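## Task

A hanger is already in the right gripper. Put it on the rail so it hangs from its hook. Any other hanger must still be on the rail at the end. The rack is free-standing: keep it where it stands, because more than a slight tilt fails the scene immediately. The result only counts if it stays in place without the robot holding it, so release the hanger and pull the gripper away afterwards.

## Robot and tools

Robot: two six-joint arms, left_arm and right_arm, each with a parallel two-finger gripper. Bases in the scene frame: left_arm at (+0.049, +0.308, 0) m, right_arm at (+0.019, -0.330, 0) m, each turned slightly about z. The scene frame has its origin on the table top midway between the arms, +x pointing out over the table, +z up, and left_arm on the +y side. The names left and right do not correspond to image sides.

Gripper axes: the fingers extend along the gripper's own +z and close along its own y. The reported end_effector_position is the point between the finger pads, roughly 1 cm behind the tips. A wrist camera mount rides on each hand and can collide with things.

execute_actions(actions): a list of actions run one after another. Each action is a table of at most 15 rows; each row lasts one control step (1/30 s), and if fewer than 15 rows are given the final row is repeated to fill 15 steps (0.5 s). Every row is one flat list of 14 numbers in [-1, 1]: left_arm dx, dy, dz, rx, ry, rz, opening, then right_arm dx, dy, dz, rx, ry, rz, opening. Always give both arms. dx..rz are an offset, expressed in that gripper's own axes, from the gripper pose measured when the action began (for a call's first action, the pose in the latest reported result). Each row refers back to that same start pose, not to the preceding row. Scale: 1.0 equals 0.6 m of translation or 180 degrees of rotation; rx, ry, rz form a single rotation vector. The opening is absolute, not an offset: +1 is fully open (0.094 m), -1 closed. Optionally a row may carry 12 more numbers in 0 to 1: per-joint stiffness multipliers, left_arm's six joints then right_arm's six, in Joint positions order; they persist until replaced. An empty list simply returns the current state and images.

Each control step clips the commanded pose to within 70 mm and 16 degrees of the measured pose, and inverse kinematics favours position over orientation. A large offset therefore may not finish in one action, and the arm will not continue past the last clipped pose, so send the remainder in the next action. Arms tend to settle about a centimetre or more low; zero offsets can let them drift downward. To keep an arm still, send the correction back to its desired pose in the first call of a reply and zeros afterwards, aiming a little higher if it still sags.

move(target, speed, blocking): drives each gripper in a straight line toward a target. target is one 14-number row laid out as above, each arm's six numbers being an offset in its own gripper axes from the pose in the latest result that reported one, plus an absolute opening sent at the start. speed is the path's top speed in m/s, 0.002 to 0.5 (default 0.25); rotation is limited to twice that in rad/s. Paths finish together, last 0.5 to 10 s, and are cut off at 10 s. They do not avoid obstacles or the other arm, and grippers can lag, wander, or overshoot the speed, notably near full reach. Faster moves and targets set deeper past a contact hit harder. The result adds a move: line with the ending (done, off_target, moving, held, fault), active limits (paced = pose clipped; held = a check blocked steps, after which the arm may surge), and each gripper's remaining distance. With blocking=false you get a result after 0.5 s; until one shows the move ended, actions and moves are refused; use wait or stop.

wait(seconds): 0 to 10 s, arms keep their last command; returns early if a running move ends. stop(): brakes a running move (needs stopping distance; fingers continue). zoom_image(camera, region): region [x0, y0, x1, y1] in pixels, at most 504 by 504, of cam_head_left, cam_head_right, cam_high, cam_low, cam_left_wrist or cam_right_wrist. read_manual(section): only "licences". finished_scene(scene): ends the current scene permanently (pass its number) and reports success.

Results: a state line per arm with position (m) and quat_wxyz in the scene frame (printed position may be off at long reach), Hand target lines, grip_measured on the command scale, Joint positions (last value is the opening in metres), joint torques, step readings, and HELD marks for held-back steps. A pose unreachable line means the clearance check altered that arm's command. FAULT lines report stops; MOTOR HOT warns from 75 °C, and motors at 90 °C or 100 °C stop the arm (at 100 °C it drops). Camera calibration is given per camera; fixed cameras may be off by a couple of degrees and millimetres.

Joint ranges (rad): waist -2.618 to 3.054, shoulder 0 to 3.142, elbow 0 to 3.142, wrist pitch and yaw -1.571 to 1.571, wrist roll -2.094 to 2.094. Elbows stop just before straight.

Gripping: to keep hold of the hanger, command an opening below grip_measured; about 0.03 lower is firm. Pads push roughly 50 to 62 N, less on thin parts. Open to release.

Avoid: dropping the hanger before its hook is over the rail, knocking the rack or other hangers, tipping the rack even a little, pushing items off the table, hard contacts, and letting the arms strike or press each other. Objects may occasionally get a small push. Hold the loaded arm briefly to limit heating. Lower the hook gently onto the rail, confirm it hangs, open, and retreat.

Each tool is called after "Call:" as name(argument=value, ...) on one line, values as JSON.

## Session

Call:
execute_actions(actions=[])

Scene clock: 0.00 s.
left_arm: end_effector_position=(+0.4196, +0.3823, +0.4155) grip_measured=+1.000 end_effector_quat_wxyz=(+0.711, -0.070, +0.696, +0.068) | right_arm: end_effector_position=(+0.2569, +0.0779, +0.3973) grip_measured=-0.847 end_effector_quat_wxyz=(+0.535, -0.208, +0.806, +0.145)
Joint positions: left_arm=[-0.002  1.038  1.055  0.004  0.    -0.006  0.094] | right_arm=[ 1.169  1.717  1.979 -0.787  0.697  0.369  0.007]
Joint velocities: left_arm=[ 0.002  0.022 -0.007  0.066  0.007  0.007  0.   ] | right_arm=[-0.007  0.012 -0.012  0.007  0.022 -0.037 -0.001]
Joint torques (N m, as the arm reports them, + toward a larger angle): no reading
Hand target (left_arm): +0.416, +0.382, +0.427; +0.721, -0.069, +0.686, +0.068
Hand target (right_arm): +0.257, +0.075, +0.406; +0.542, -0.199, +0.802, +0.151
Joint stiffness scale: left_arm=[1. 1. 1. 1. 1. 1.] | right_arm=[1. 1. 1. 1. 1. 1.]
camera_calibration (this result's frames):
cam_left_wrist: T_world_to_cam=[[0.251875, -0.967686, 0.012, 0.262564], [-0.672958, -0.184045, -0.716418, 0.654139], [0.695476, 0.172372, -0.697568, 0.0536091], [0, 0, 0, 1]] pos_world=[0.336791, 0.36523, 0.502882]
cam_right_wrist: T_world_to_cam=[[0.516687, -0.815116, 0.261955, -0.188595], [-0.505828, -0.537474, -0.67473, 0.479392], [0.690777, 0.21612, -0.690014, 0.187716], [0, 0, 0, 1]] pos_world=[0.210264, 0.0633648, 0.50239]

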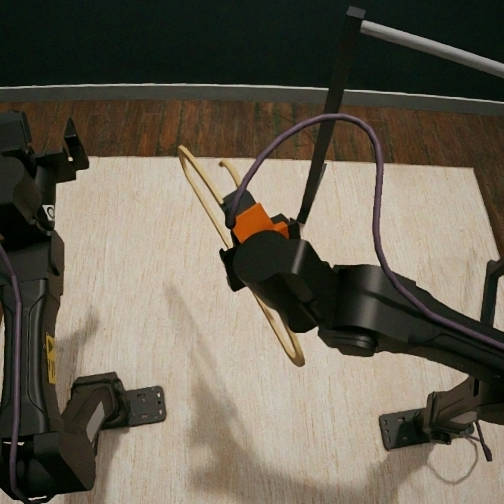

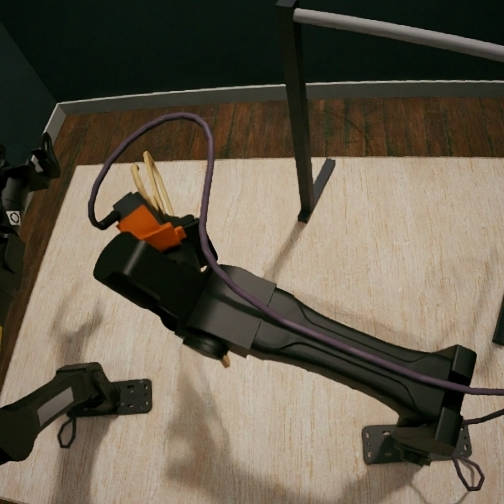

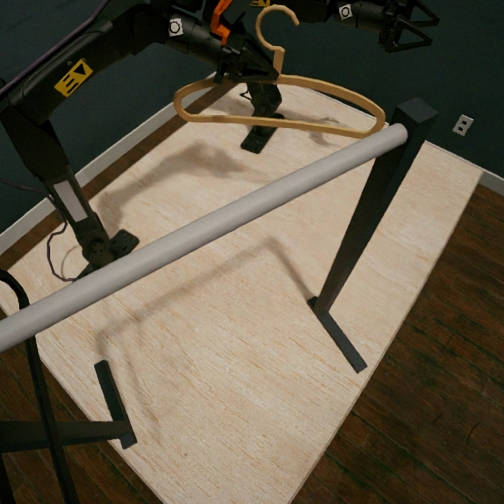

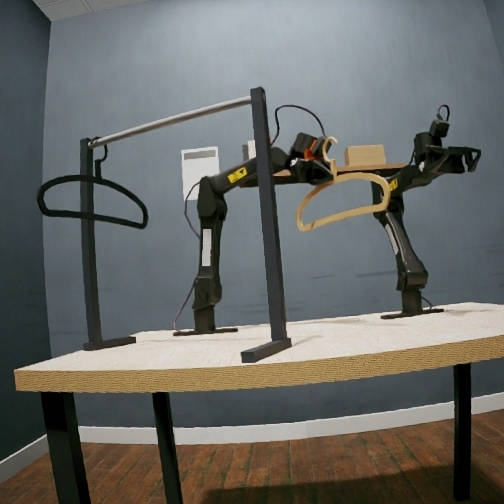

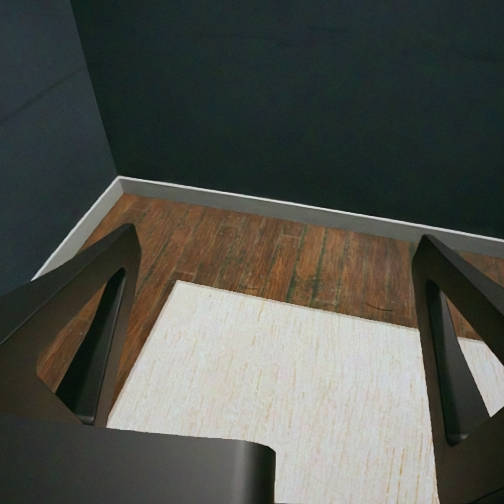

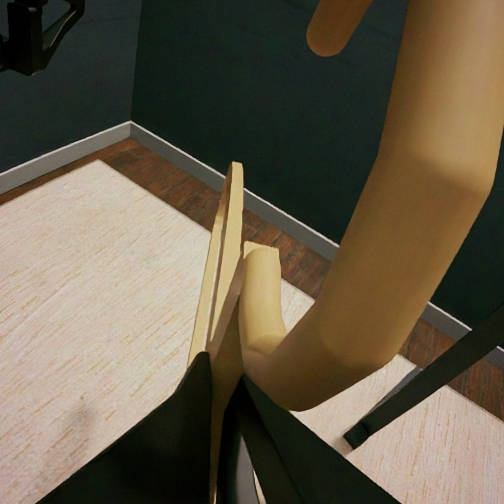

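Call:
move(target=[0,0,0,0,0,0,1,-0.06,-0.43,-0.107,0.25,0,0.105,-1], speed=0.15)

Scene clock: 13.10 s.
left_arm: end_effector_position=(+0.4196, +0.3823, +0.4155) grip_measured=+1.000 end_effector_quat_wxyz=(+0.711, -0.070, +0.696, +0.068) | right_arm: end_effector_position=(+0.3419, -0.1642, +0.4436) grip_measured=-0.859 end_effector_quat_wxyz=(+0.532, +0.130, +0.833, -0.078)
Joint positions: left_arm=[-0.002  1.038  1.055  0.004  0.    -0.006  0.094] | right_arm=[ 0.783  1.768  2.424 -1.567  1.008  0.838  0.007]
Joint velocities: left_arm=[ 0.002 -0.027  0.007  0.051 -0.007 -0.022  0.   ] | right_arm=[ 0.012  0.002  0.007 -0.037 -0.037 -0.022 -0.   ]
Joint torques (N m, as the arm reports them, + toward a larger angle): left_arm=[ 0.05 -2.46  8.42  1.75  0.    0.  ] | right_arm=[-0.67 -6.07  7.56  1.23  0.66  0.08]
Hand target (left_arm): +0.420, +0.382, +0.415; +0.711, -0.070, +0.696, +0.068
Hand target (right_arm): +0.343, -0.172, +0.452; +0.544, +0.146, +0.822, -0.085
Off the commanded pose (left_arm): 0.000 m, 0 deg.
Off the commanded pose (right_arm): 0.010 m, 3 deg.
Joint stiffness scale: left_arm=[1. 1. 1. 1. 1. 1.] | right_arm=[1. 1. 1. 1. 1. 1.]
joint sent to its limit (right arm) — the command would take joint 4 (wrist pitch) past its lower limit, so that joint was sent only as far as its limit.
move: off_target (right_arm); limits=paced
camera_calibration (this result's frames):
cam_left_wrist: T_world_to_cam=[[0.251875, -0.967686, 0.012, 0.262564], [-0.672958, -0.184045, -0.716418, 0.654139], [0.695476, 0.172372, -0.697568, 0.0536091], [0, 0, 0, 1]] pos_world=[0.336791, 0.36523, 0.502882]
cam_right_wrist: T_world_to_cam=[[-0.23041, -0.936886, 0.262977, -0.207057], [-0.764316, 0.00697789, -0.644804, 0.587971], [0.602272, -0.349567, -0.717685, 0.16293], [0, 0, 0, 1]] pos_world=[0.303559, -0.141136, 0.550509]

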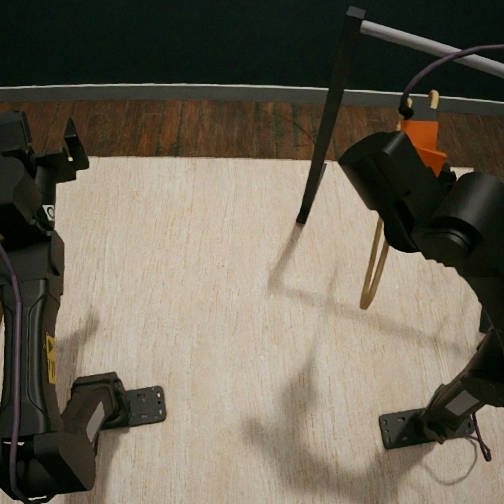

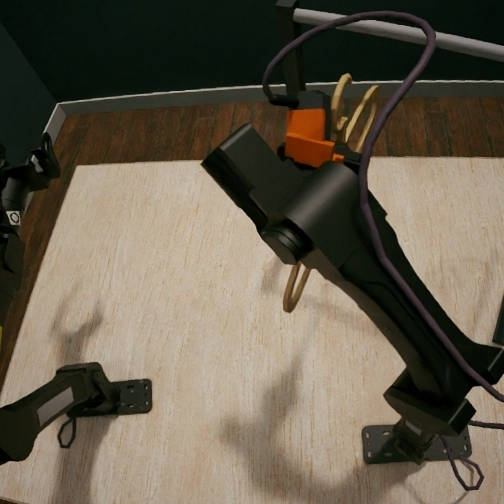

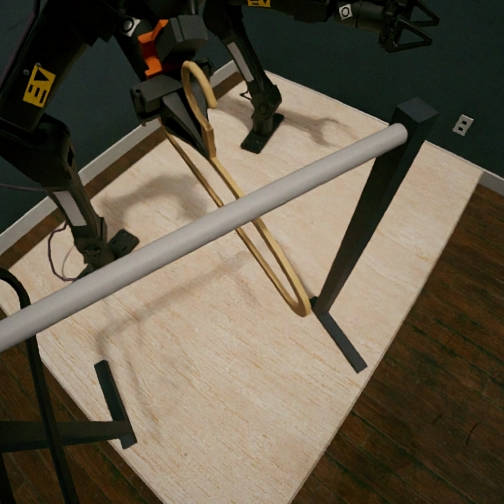

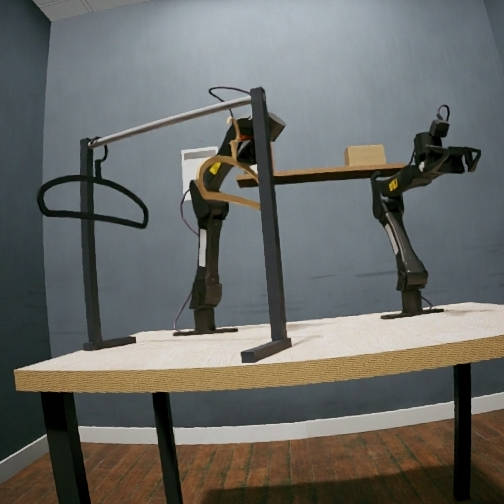

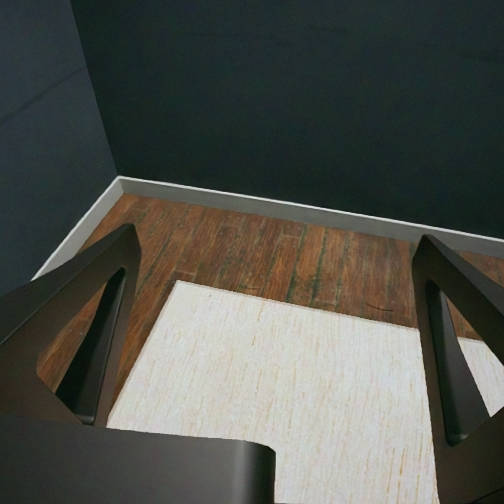

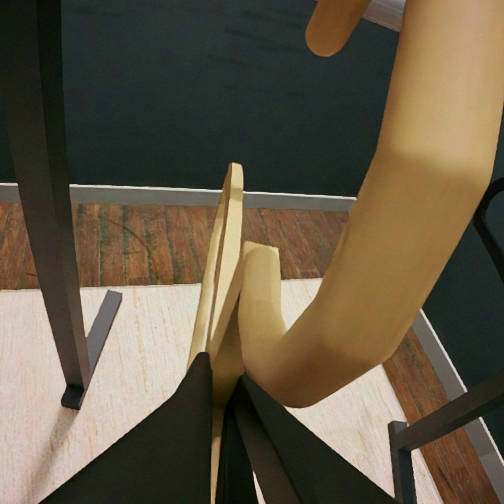

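Call:
move(target=[0,0,0,0,0,0,1,-0.18,0,0.17,0,0,0,-1], speed=0.08)

Call:
zoom_image(camera="cam_low", region=[150,60,300,220])

Scene clock: 20.50 s.
left_arm: end_effector_position=(+0.4196, +0.3823, +0.4155) grip_measured=+1.000 end_effector_quat_wxyz=(+0.711, -0.070, +0.696, +0.068) | right_arm: end_effector_position=(+0.4672, -0.2061, +0.4827) grip_measured=-0.859 end_effector_quat_wxyz=(+0.574, +0.095, +0.810, -0.074)
Joint positions: left_arm=[-0.002  1.038  1.055  0.004  0.    -0.006  0.094] | right_arm=[ 0.405  2.046  2.857 -1.263  0.715  0.296  0.007]
Joint velocities: left_arm=[-0.012  0.022 -0.007 -0.022  0.022 -0.051  0.   ] | right_arm=[ 0.007 -0.027 -0.012 -0.007 -0.022  0.007  0.001]
Joint torques (N m, as the arm reports them, + toward a larger angle): left_arm=[ 0.04 -2.47  8.4   1.75 -0.01 -0.01] | right_arm=[-0.91 -7.89  6.92  2.31  0.14 -0.09]
Hand target (left_arm): +0.420, +0.382, +0.415; +0.711, -0.070, +0.696, +0.068
Hand target (right_arm): +0.472, -0.208, +0.499; +0.599, +0.107, +0.792, -0.061
Off the commanded pose (left_arm): 0.000 m, 0 deg.
Off the commanded pose (right_arm): 0.017 m, 7 deg.
Joint stiffness scale: left_arm=[1. 1. 1. 1. 1. 1.] | right_arm=[1. 1. 1. 1. 1. 1.]
elbow stopped short (right arm): the move would have taken joint 3 (elbow) straighter than the controller allows; a more bent joint 3 avoids this.
move: off_target (right_arm)
camera_calibration (this result's frames):
cam_left_wrist: T_world_to_cam=[[0.251875, -0.967686, 0.012, 0.262564], [-0.672958, -0.184045, -0.716418, 0.654139], [0.695476, 0.172372, -0.697568, 0.0536091], [0, 0, 0, 1]] pos_world=[0.336791, 0.36523, 0.502882]
cam_right_wrist: T_world_to_cam=[[-0.194951, -0.937913, 0.286904, -0.255976], [-0.701053, -0.0713254, -0.709533, 0.694833], [0.685944, -0.339459, -0.643621, 0.0281242], [0, 0, 0, 1]] pos_world=[0.41792, -0.180977, 0.584549]

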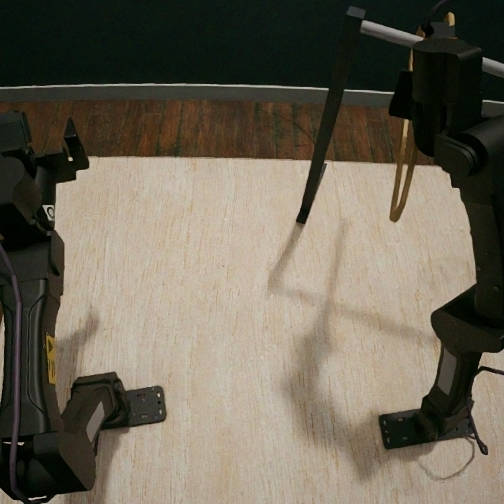

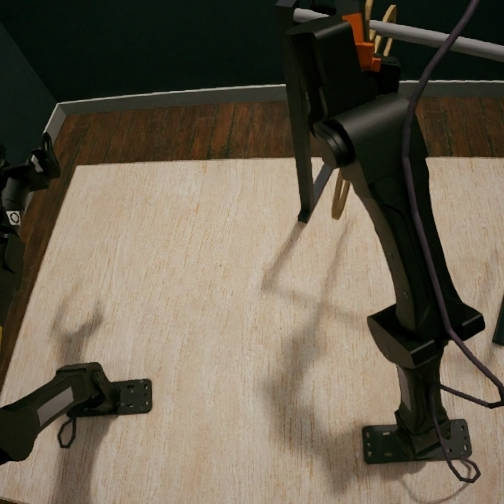

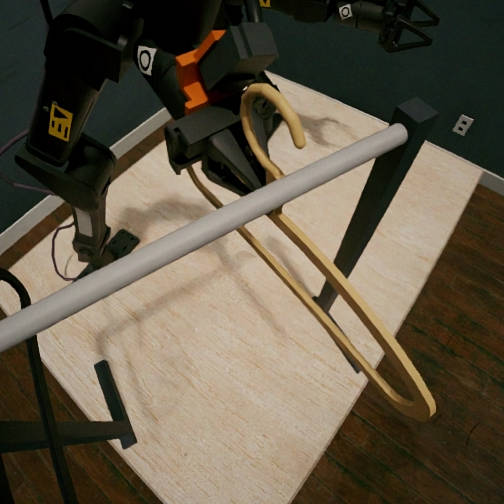

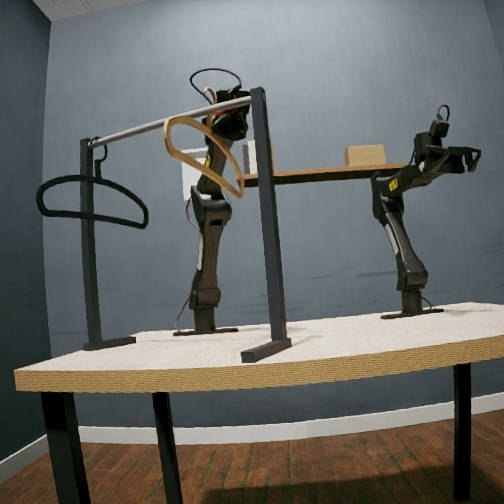

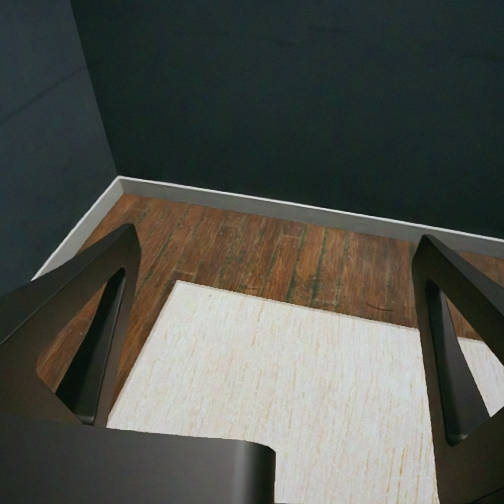

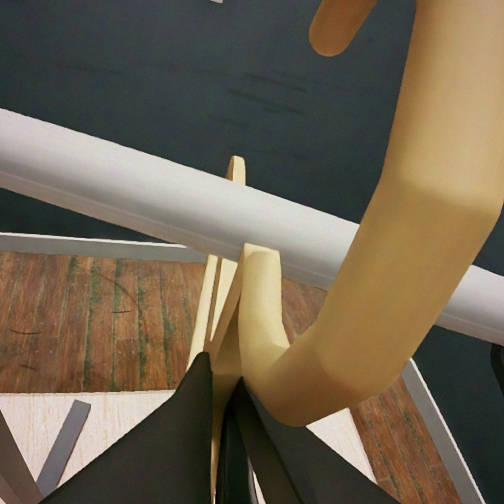

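Region (150, 60, 300, 220) of cam_low's 504x504 image, scaled by 3.150, with more detail than that image has; it fills the left 472 columns of this view, and the rest is white.

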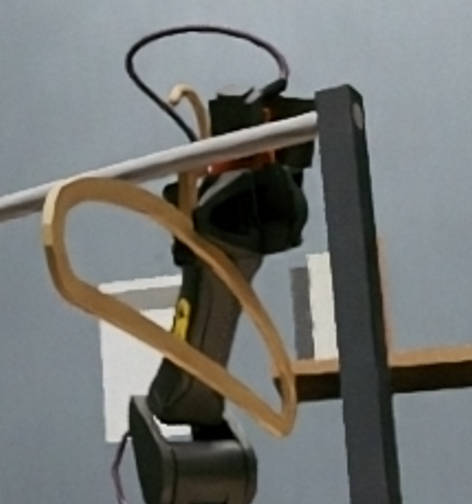

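Call:
move(target=[0,0,0,0,0,0,1,-0.055,0,0.075,0,0,0,-1], speed=0.05)

Scene clock: 27.07 s.
left_arm: end_effector_position=(+0.4196, +0.3823, +0.4155) grip_measured=+1.000 end_effector_quat_wxyz=(+0.711, -0.070, +0.696, +0.068) | right_arm: end_effector_position=(+0.5080, -0.2190, +0.4899) grip_measured=-0.859 end_effector_quat_wxyz=(+0.602, +0.075, +0.792, -0.075)
Joint positions: left_arm=[-0.002  1.038  1.055  0.004  0.    -0.006  0.094] | right_arm=[ 0.314  2.098  2.865 -1.099  0.623  0.168  0.007]
Joint velocities: left_arm=[ 0.007  0.002 -0.012 -0.037  0.022 -0.051  0.   ] | right_arm=[-0.002  0.012  0.002 -0.007 -0.066 -0.022 -0.   ]
Joint torques (N m, as the arm reports them, + toward a larger angle): left_arm=[ 0.03 -2.49  8.41  1.76  0.    0.  ] | right_arm=[-1.26 -7.72  6.67  2.42 -0.01 -0.12]
Hand target (left_arm): +0.420, +0.382, +0.415; +0.711, -0.070, +0.696, +0.068
Hand target (right_arm): +0.517, -0.220, +0.499; +0.620, +0.081, +0.778, -0.067
Off the commanded pose (left_arm): 0.000 m, 0 deg.
Off the commanded pose (right_arm): 0.014 m, 4 deg.
Joint stiffness scale: left_arm=[1. 1. 1. 1. 1. 1.] | right_arm=[1. 1. 1. 1. 1. 1.]
elbow stopped short (right arm): the move would have taken joint 3 (elbow) straighter than the controller allows; a more bent joint 3 avoids this.
move: off_target (right_arm)
camera_calibration (this result's frames):
cam_left_wrist: T_world_to_cam=[[0.251875, -0.967686, 0.012, 0.262564], [-0.672958, -0.184045, -0.716418, 0.654139], [0.695476, 0.172372, -0.697568, 0.0536091], [0, 0, 0, 1]] pos_world=[0.336791, 0.36523, 0.502882]
cam_right_wrist: T_world_to_cam=[[-0.183543, -0.934408, 0.305276, -0.276233], [-0.652654, -0.116393, -0.748662, 0.712288], [0.735088, -0.336651, -0.588482, -0.0509838], [0, 0, 0, 1]] pos_world=[0.451655, -0.192373, 0.587588]

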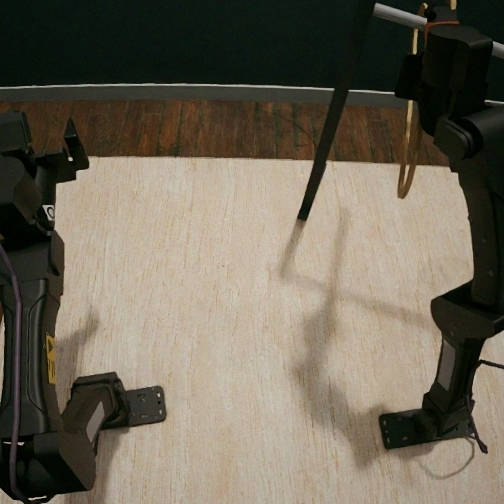

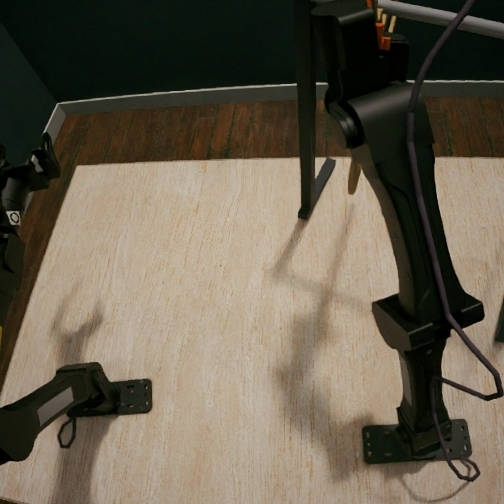

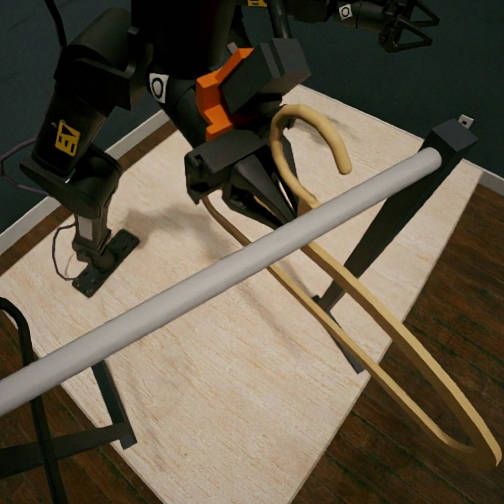

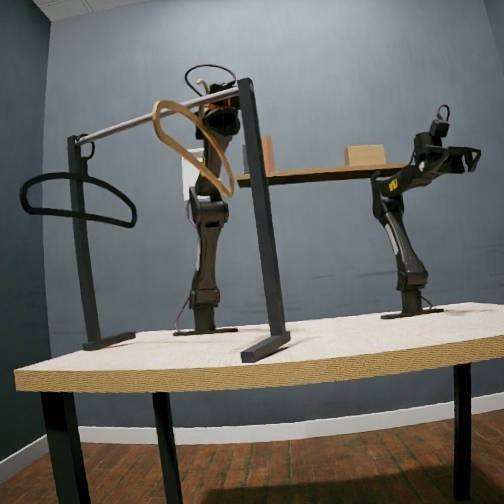

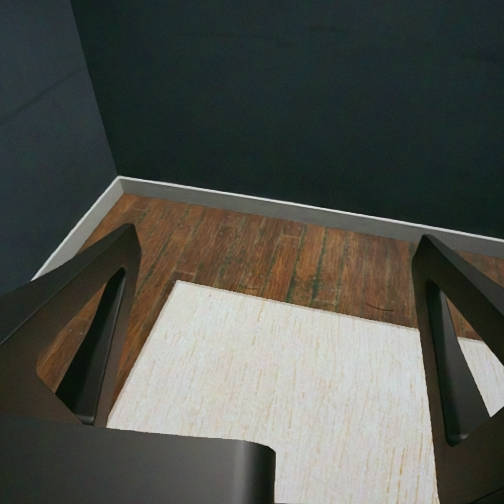

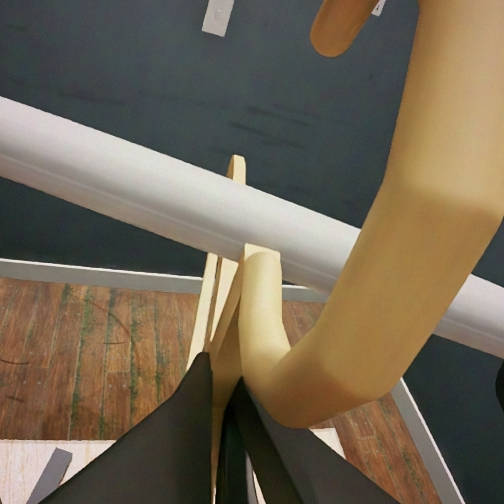

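Call:
move(target=[0,0,0,0,0,0,1,0.03,0,-0.08,0,0,0,-1], speed=0.05)

Call:
move(target=[0,0,0,0,0,0,1,0.0,0,0,0,0.09,0,-1], speed=0.07)

Scene clock: 35.63 s.
left_arm: end_effector_position=(+0.4196, +0.3823, +0.4155) grip_measured=+1.000 end_effector_quat_wxyz=(+0.711, -0.070, +0.696, +0.068) | right_arm: end_effector_position=(+0.4662, -0.2038, +0.4635) grip_measured=-0.859 end_effector_quat_wxyz=(+0.575, +0.059, +0.811, -0.087)
Joint positions: left_arm=[-0.002  1.038  1.055  0.004  0.    -0.006  0.094] | right_arm=[ 0.405  1.808  2.338 -0.966  0.697  0.211  0.007]
Joint velocities: left_arm=[-0.002 -0.017 -0.002 -0.007  0.007  0.022  0.   ] | right_arm=[-0.012 -0.007 -0.022  0.022 -0.022 -0.022 -0.001]
Joint torques (N m, as the arm reports them, + toward a larger angle): left_arm=[ 0.05 -2.45  8.42  1.76 -0.01 -0.01] | right_arm=[  0.71 -10.59   5.88   2.13   0.32   0.01]
Hand target (left_arm): +0.420, +0.382, +0.415; +0.711, -0.070, +0.696, +0.068
Hand target (right_arm): +0.458, -0.208, +0.486; +0.600, +0.075, +0.793, -0.075
Off the commanded pose (left_arm): 0.000 m, 0 deg.
Off the commanded pose (right_arm): 0.024 m, 4 deg.
Joint stiffness scale: left_arm=[1. 1. 1. 1. 1. 1.] | right_arm=[1. 1. 1. 1. 1. 1.]
move: off_target (right_arm)
camera_calibration (this result's frames):
cam_left_wrist: T_world_to_cam=[[0.251875, -0.967686, 0.012, 0.262564], [-0.672958, -0.184045, -0.716418, 0.654139], [0.695476, 0.172372, -0.697568, 0.0536091], [0, 0, 0, 1]] pos_world=[0.336791, 0.36523, 0.502882]
cam_right_wrist: T_world_to_cam=[[-0.151148, -0.925669, 0.346831, -0.294198], [-0.702255, -0.146378, -0.696714, 0.659926], [0.695695, -0.348871, -0.627931, 0.00344568], [0, 0, 0, 1]] pos_world=[0.416572, -0.174529, 0.56398]

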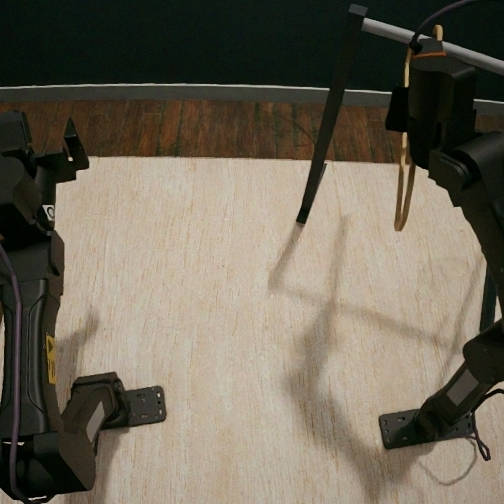

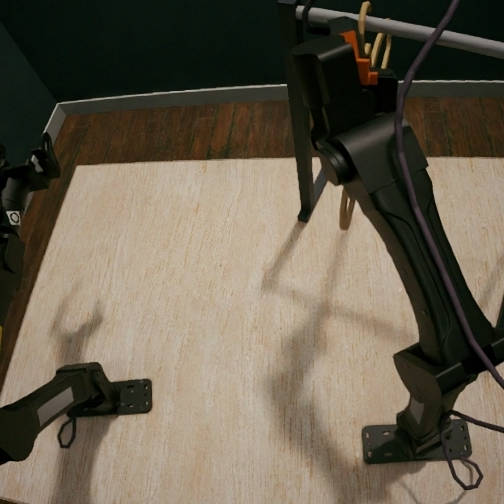

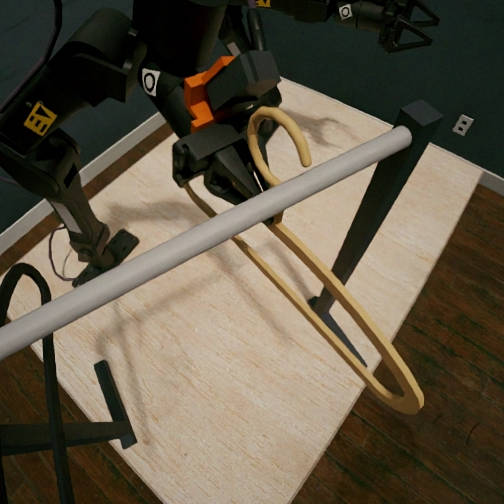

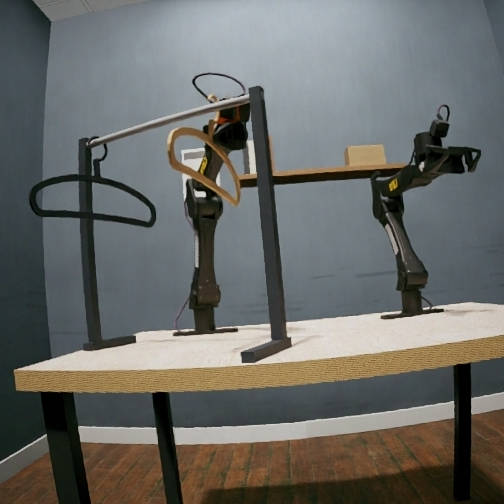

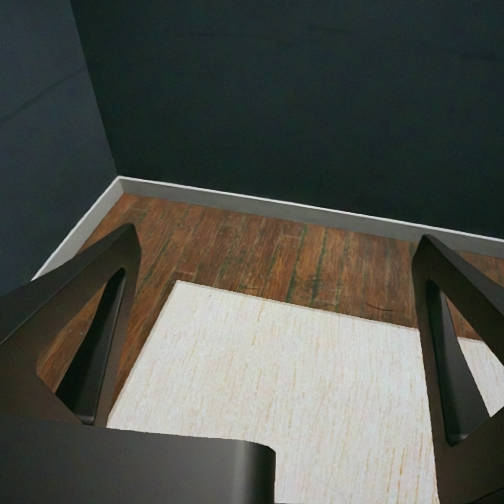

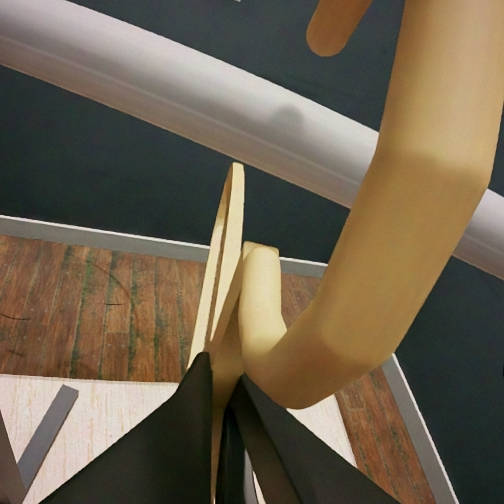

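Scene clock: 37.90 s.
left_arm: end_effector_position=(+0.4196, +0.3823, +0.4155) grip_measured=+1.000 end_effector_quat_wxyz=(+0.711, -0.070, +0.696, +0.068) | right_arm: end_effector_position=(+0.4667, -0.1981, +0.4515) grip_measured=-0.859 end_effector_quat_wxyz=(+0.522, +0.038, +0.850, -0.066)
Joint positions: left_arm=[-0.002  1.038  1.055  0.004  0.    -0.006  0.094] | right_arm=[ 0.382  2.059  2.856 -1.364  0.588  0.259  0.007]
Joint velocities: left_arm=[-0.007  0.002 -0.007  0.051  0.066  0.022  0.   ] | right_arm=[-0.007 -0.002 -0.002  0.051  0.022  0.066 -0.001]
Joint torques (N m, as the arm reports them, + toward a larger angle): left_arm=[ 0.03 -2.5   8.41  1.76 -0.01  0.01] | right_arm=[-0.86 -9.05  7.32  1.77  0.19  0.06]
Hand target (left_arm): +0.420, +0.382, +0.415; +0.711, -0.070, +0.696, +0.068
Hand target (right_arm): +0.465, -0.204, +0.462; +0.534, +0.052, +0.842, -0.060
Off the commanded pose (left_arm): 0.000 m, 0 deg.
Off the commanded pose (right_arm): 0.013 m, 10 deg.
Joint stiffness scale: left_arm=[1. 1. 1. 1. 1. 1.] | right_arm=[1. 1. 1. 1. 1. 1.]
elbow stopped short (right arm): the move would have taken joint 3 (elbow) straighter than the controller allows; a more bent joint 3 avoids this.
move: off_target (right_arm)
camera_calibration (this result's frames):
cam_left_wrist: T_world_to_cam=[[0.251875, -0.967686, 0.012, 0.262564], [-0.672958, -0.184045, -0.716418, 0.654139], [0.695476, 0.172372, -0.697568, 0.0536091], [0, 0, 0, 1]] pos_world=[0.336791, 0.36523, 0.502882]
cam_right_wrist: T_world_to_cam=[[-0.0566245, -0.939632, 0.337469, -0.327376], [-0.779308, -0.169687, -0.603229, 0.641902], [0.624077, -0.29715, -0.722654, 0.0840391], [0, 0, 0, 1]] pos_world=[0.429255, -0.173719, 0.558424]

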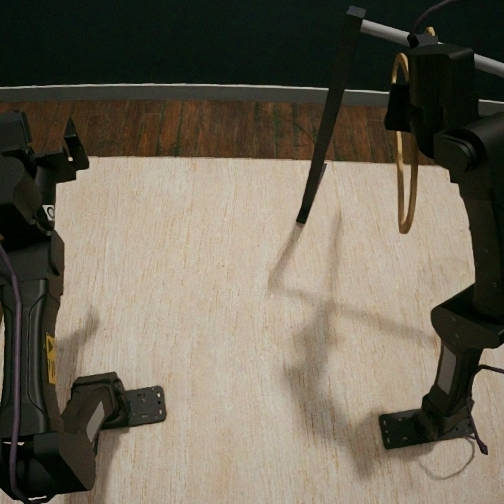

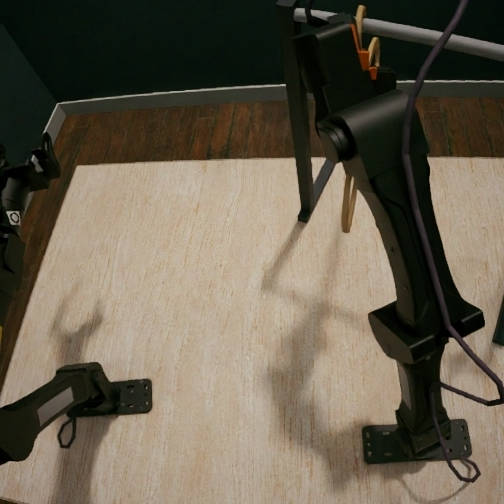

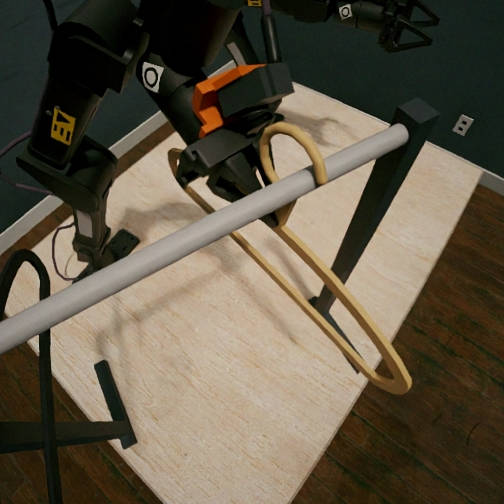

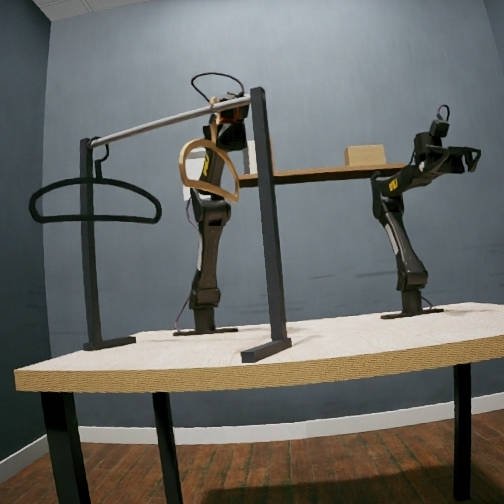

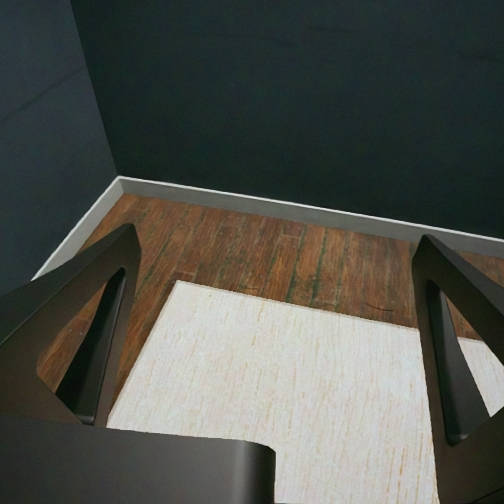

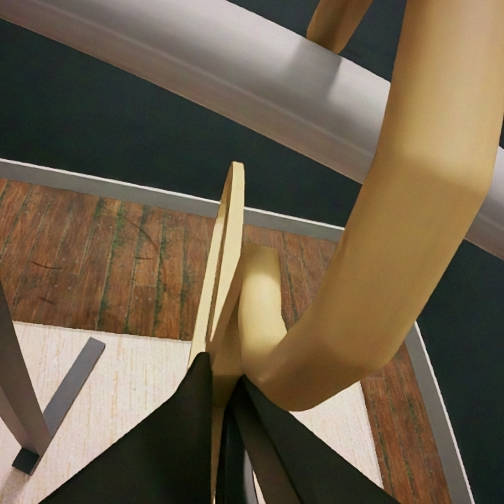

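Call:
move(target=[0,0,0,0,0,0,1,-0.065,0,0.0,0,0,0,-1], speed=0.04)

Call:
move(target=[0,0,0,0,0,0,1,-0.03,0,0.045,0,0,0,-1], speed=0.04)

Scene clock: 43.73 s.
left_arm: end_effector_position=(+0.4196, +0.3823, +0.4155) grip_measured=+1.000 end_effector_quat_wxyz=(+0.711, -0.070, +0.696, +0.068) | right_arm: end_effector_position=(+0.4788, -0.1950, +0.4701) grip_measured=-0.859 end_effector_quat_wxyz=(+0.554, +0.014, +0.830, -0.062)
Joint positions: left_arm=[-0.002  1.038  1.055  0.004  0.    -0.006  0.094] | right_arm=[ 0.366  2.059  2.856 -1.26   0.561  0.165  0.007]
Joint velocities: left_arm=[-0.007  0.002  0.007 -0.007 -0.066 -0.037  0.   ] | right_arm=[ 0.002  0.002 -0.022  0.022  0.007  0.066  0.001]
Joint torques (N m, as the arm reports them, + toward a larger angle): left_arm=[ 0.05 -2.49  8.42  1.76 -0.01  0.  ] | right_arm=[-0.85 -8.26  7.36  2.28  0.16 -0.09]
Hand target (left_arm): +0.420, +0.382, +0.415; +0.711, -0.070, +0.696, +0.068
Hand target (right_arm): +0.483, -0.198, +0.486; +0.578, +0.025, +0.814, -0.055
Off the commanded pose (left_arm): 0.000 m, 0 deg.
Off the commanded pose (right_arm): 0.017 m, 5 deg.
Joint stiffness scale: left_arm=[1. 1. 1. 1. 1. 1.] | right_arm=[1. 1. 1. 1. 1. 1.]
elbow stopped short (right arm): the move would have taken joint 3 (elbow) straighter than the controller allows; a more bent joint 3 avoids this.
move: off_target (right_arm)
camera_calibration (this result's frames):
cam_left_wrist: T_world_to_cam=[[0.251875, -0.967686, 0.012, 0.262564], [-0.672958, -0.184045, -0.716418, 0.654139], [0.695476, 0.172372, -0.697568, 0.0536091], [0, 0, 0, 1]] pos_world=[0.336791, 0.36523, 0.502882]
cam_right_wrist: T_world_to_cam=[[-0.0371043, -0.933462, 0.356751, -0.347251], [-0.724304, -0.220834, -0.653159, 0.65026], [0.688482, -0.282631, -0.667916, 0.0371203], [0, 0, 0, 1]] pos_world=[0.432545, -0.170055, 0.573399]

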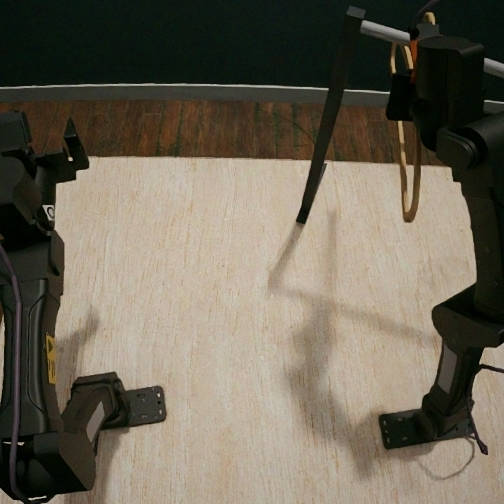

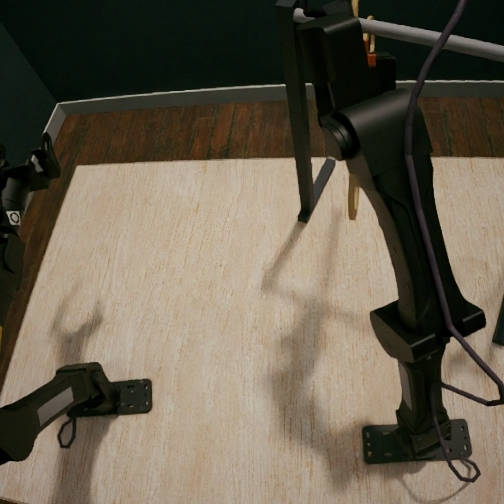

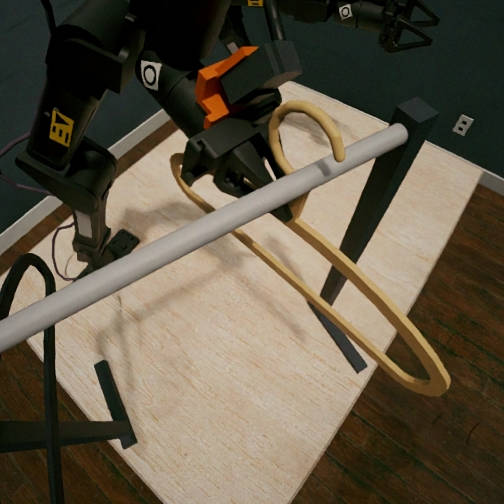

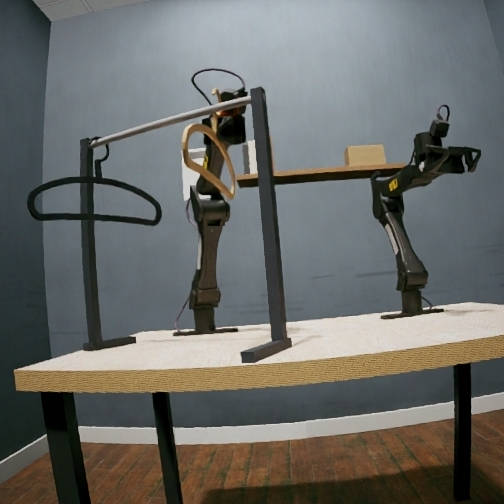

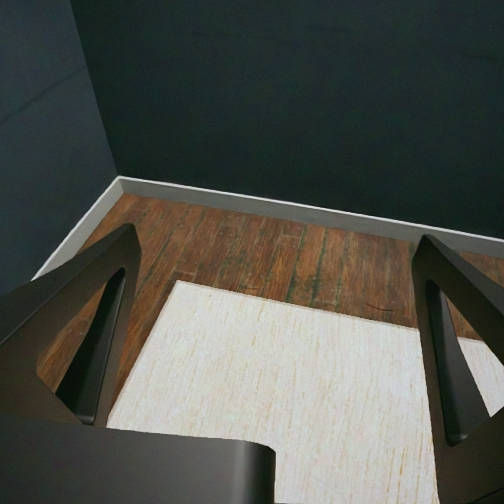

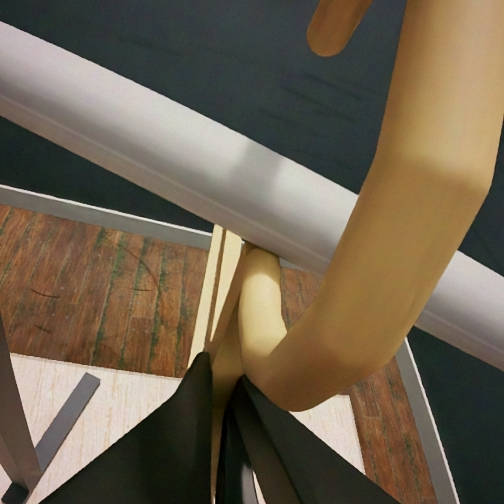

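Scene clock: 44.93 s.
left_arm: end_effector_position=(+0.4196, +0.3823, +0.4155) grip_measured=+1.000 end_effector_quat_wxyz=(+0.711, -0.070, +0.696, +0.068) | right_arm: end_effector_position=(+0.5065, -0.1947, +0.4595) grip_measured=-0.859 end_effector_quat_wxyz=(+0.557, -0.002, +0.828, -0.064)
Joint positions: left_arm=[-0.002  1.038  1.055  0.004  0.    -0.006  0.094] | right_arm=[ 0.326  2.109  2.856 -1.187  0.512  0.11   0.007]
Joint velocities: left_arm=[ 0.002 -0.012 -0.002 -0.066 -0.007 -0.007  0.   ] | right_arm=[ 0.017  0.002 -0.012 -0.007 -0.037 -0.081 -0.001]
Joint torques (N m, as the arm reports them, + toward a larger angle): left_arm=[ 0.06 -2.5   8.41  1.76 -0.01  0.  ] | right_arm=[-0.86 -9.39  7.83  2.17  0.08 -0.06]
Hand target (left_arm): +0.420, +0.382, +0.415; +0.711, -0.070, +0.696, +0.068
Hand target (right_arm): +0.509, -0.198, +0.476; +0.580, +0.009, +0.812, -0.058
Off the commanded pose (left_arm): 0.000 m, 0 deg.
Off the commanded pose (right_arm): 0.018 m, 2 deg.
Joint stiffness scale: left_arm=[1. 1. 1. 1. 1. 1.] | right_arm=[1. 1. 1. 1. 1. 1.]
elbow stopped short (right arm): the move would have taken joint 3 (elbow) straighter than the controller allows; a more bent joint 3 avoids this.
move: off_target (right_arm)
camera_calibration (this result's frames):
cam_left_wrist: T_world_to_cam=[[0.251875, -0.967686, 0.012, 0.262564], [-0.672958, -0.184045, -0.716418, 0.654139], [0.695476, 0.172372, -0.697568, 0.0536091], [0, 0, 0, 1]] pos_world=[0.336791, 0.36523, 0.502882]
cam_right_wrist: T_world_to_cam=[[-0.0166099, -0.926438, 0.37608, -0.36005], [-0.715473, -0.25173, -0.651713, 0.652333], [0.698443, -0.2799, -0.658661, 0.00227921], [0, 0, 0, 1]] pos_world=[0.459155, -0.168714, 0.562043]

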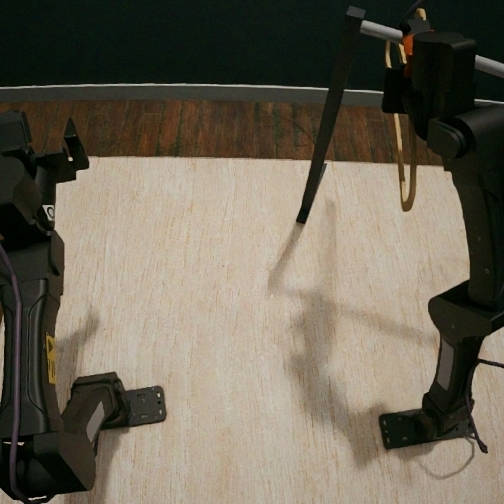

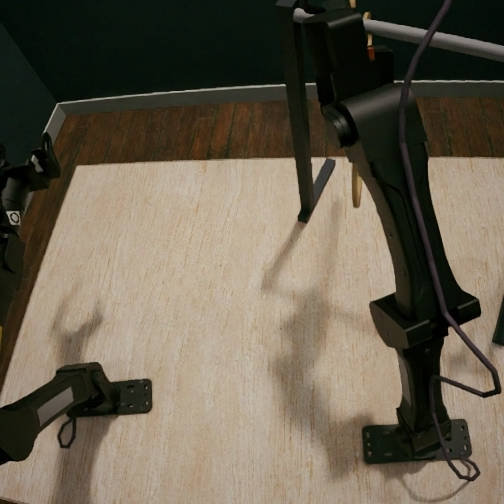

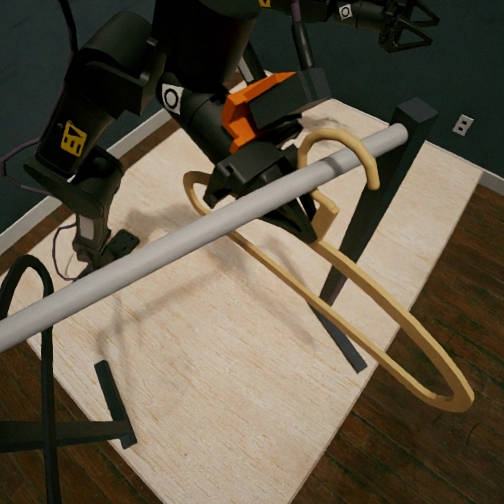

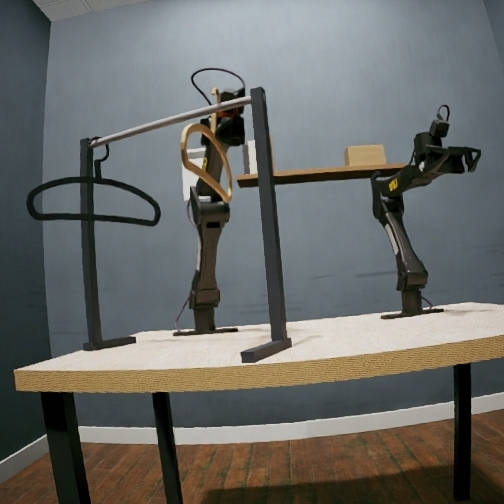

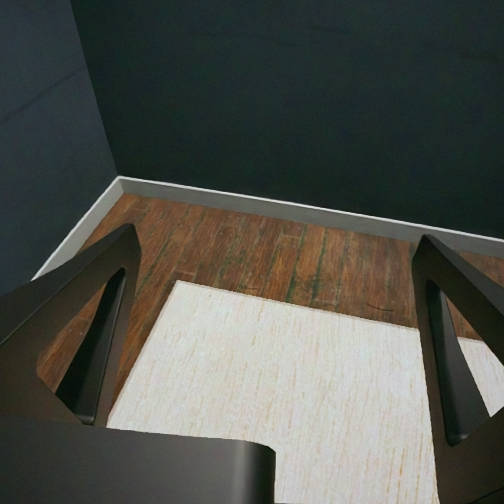

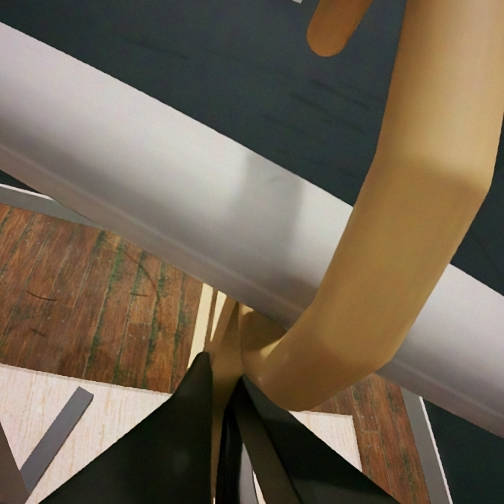

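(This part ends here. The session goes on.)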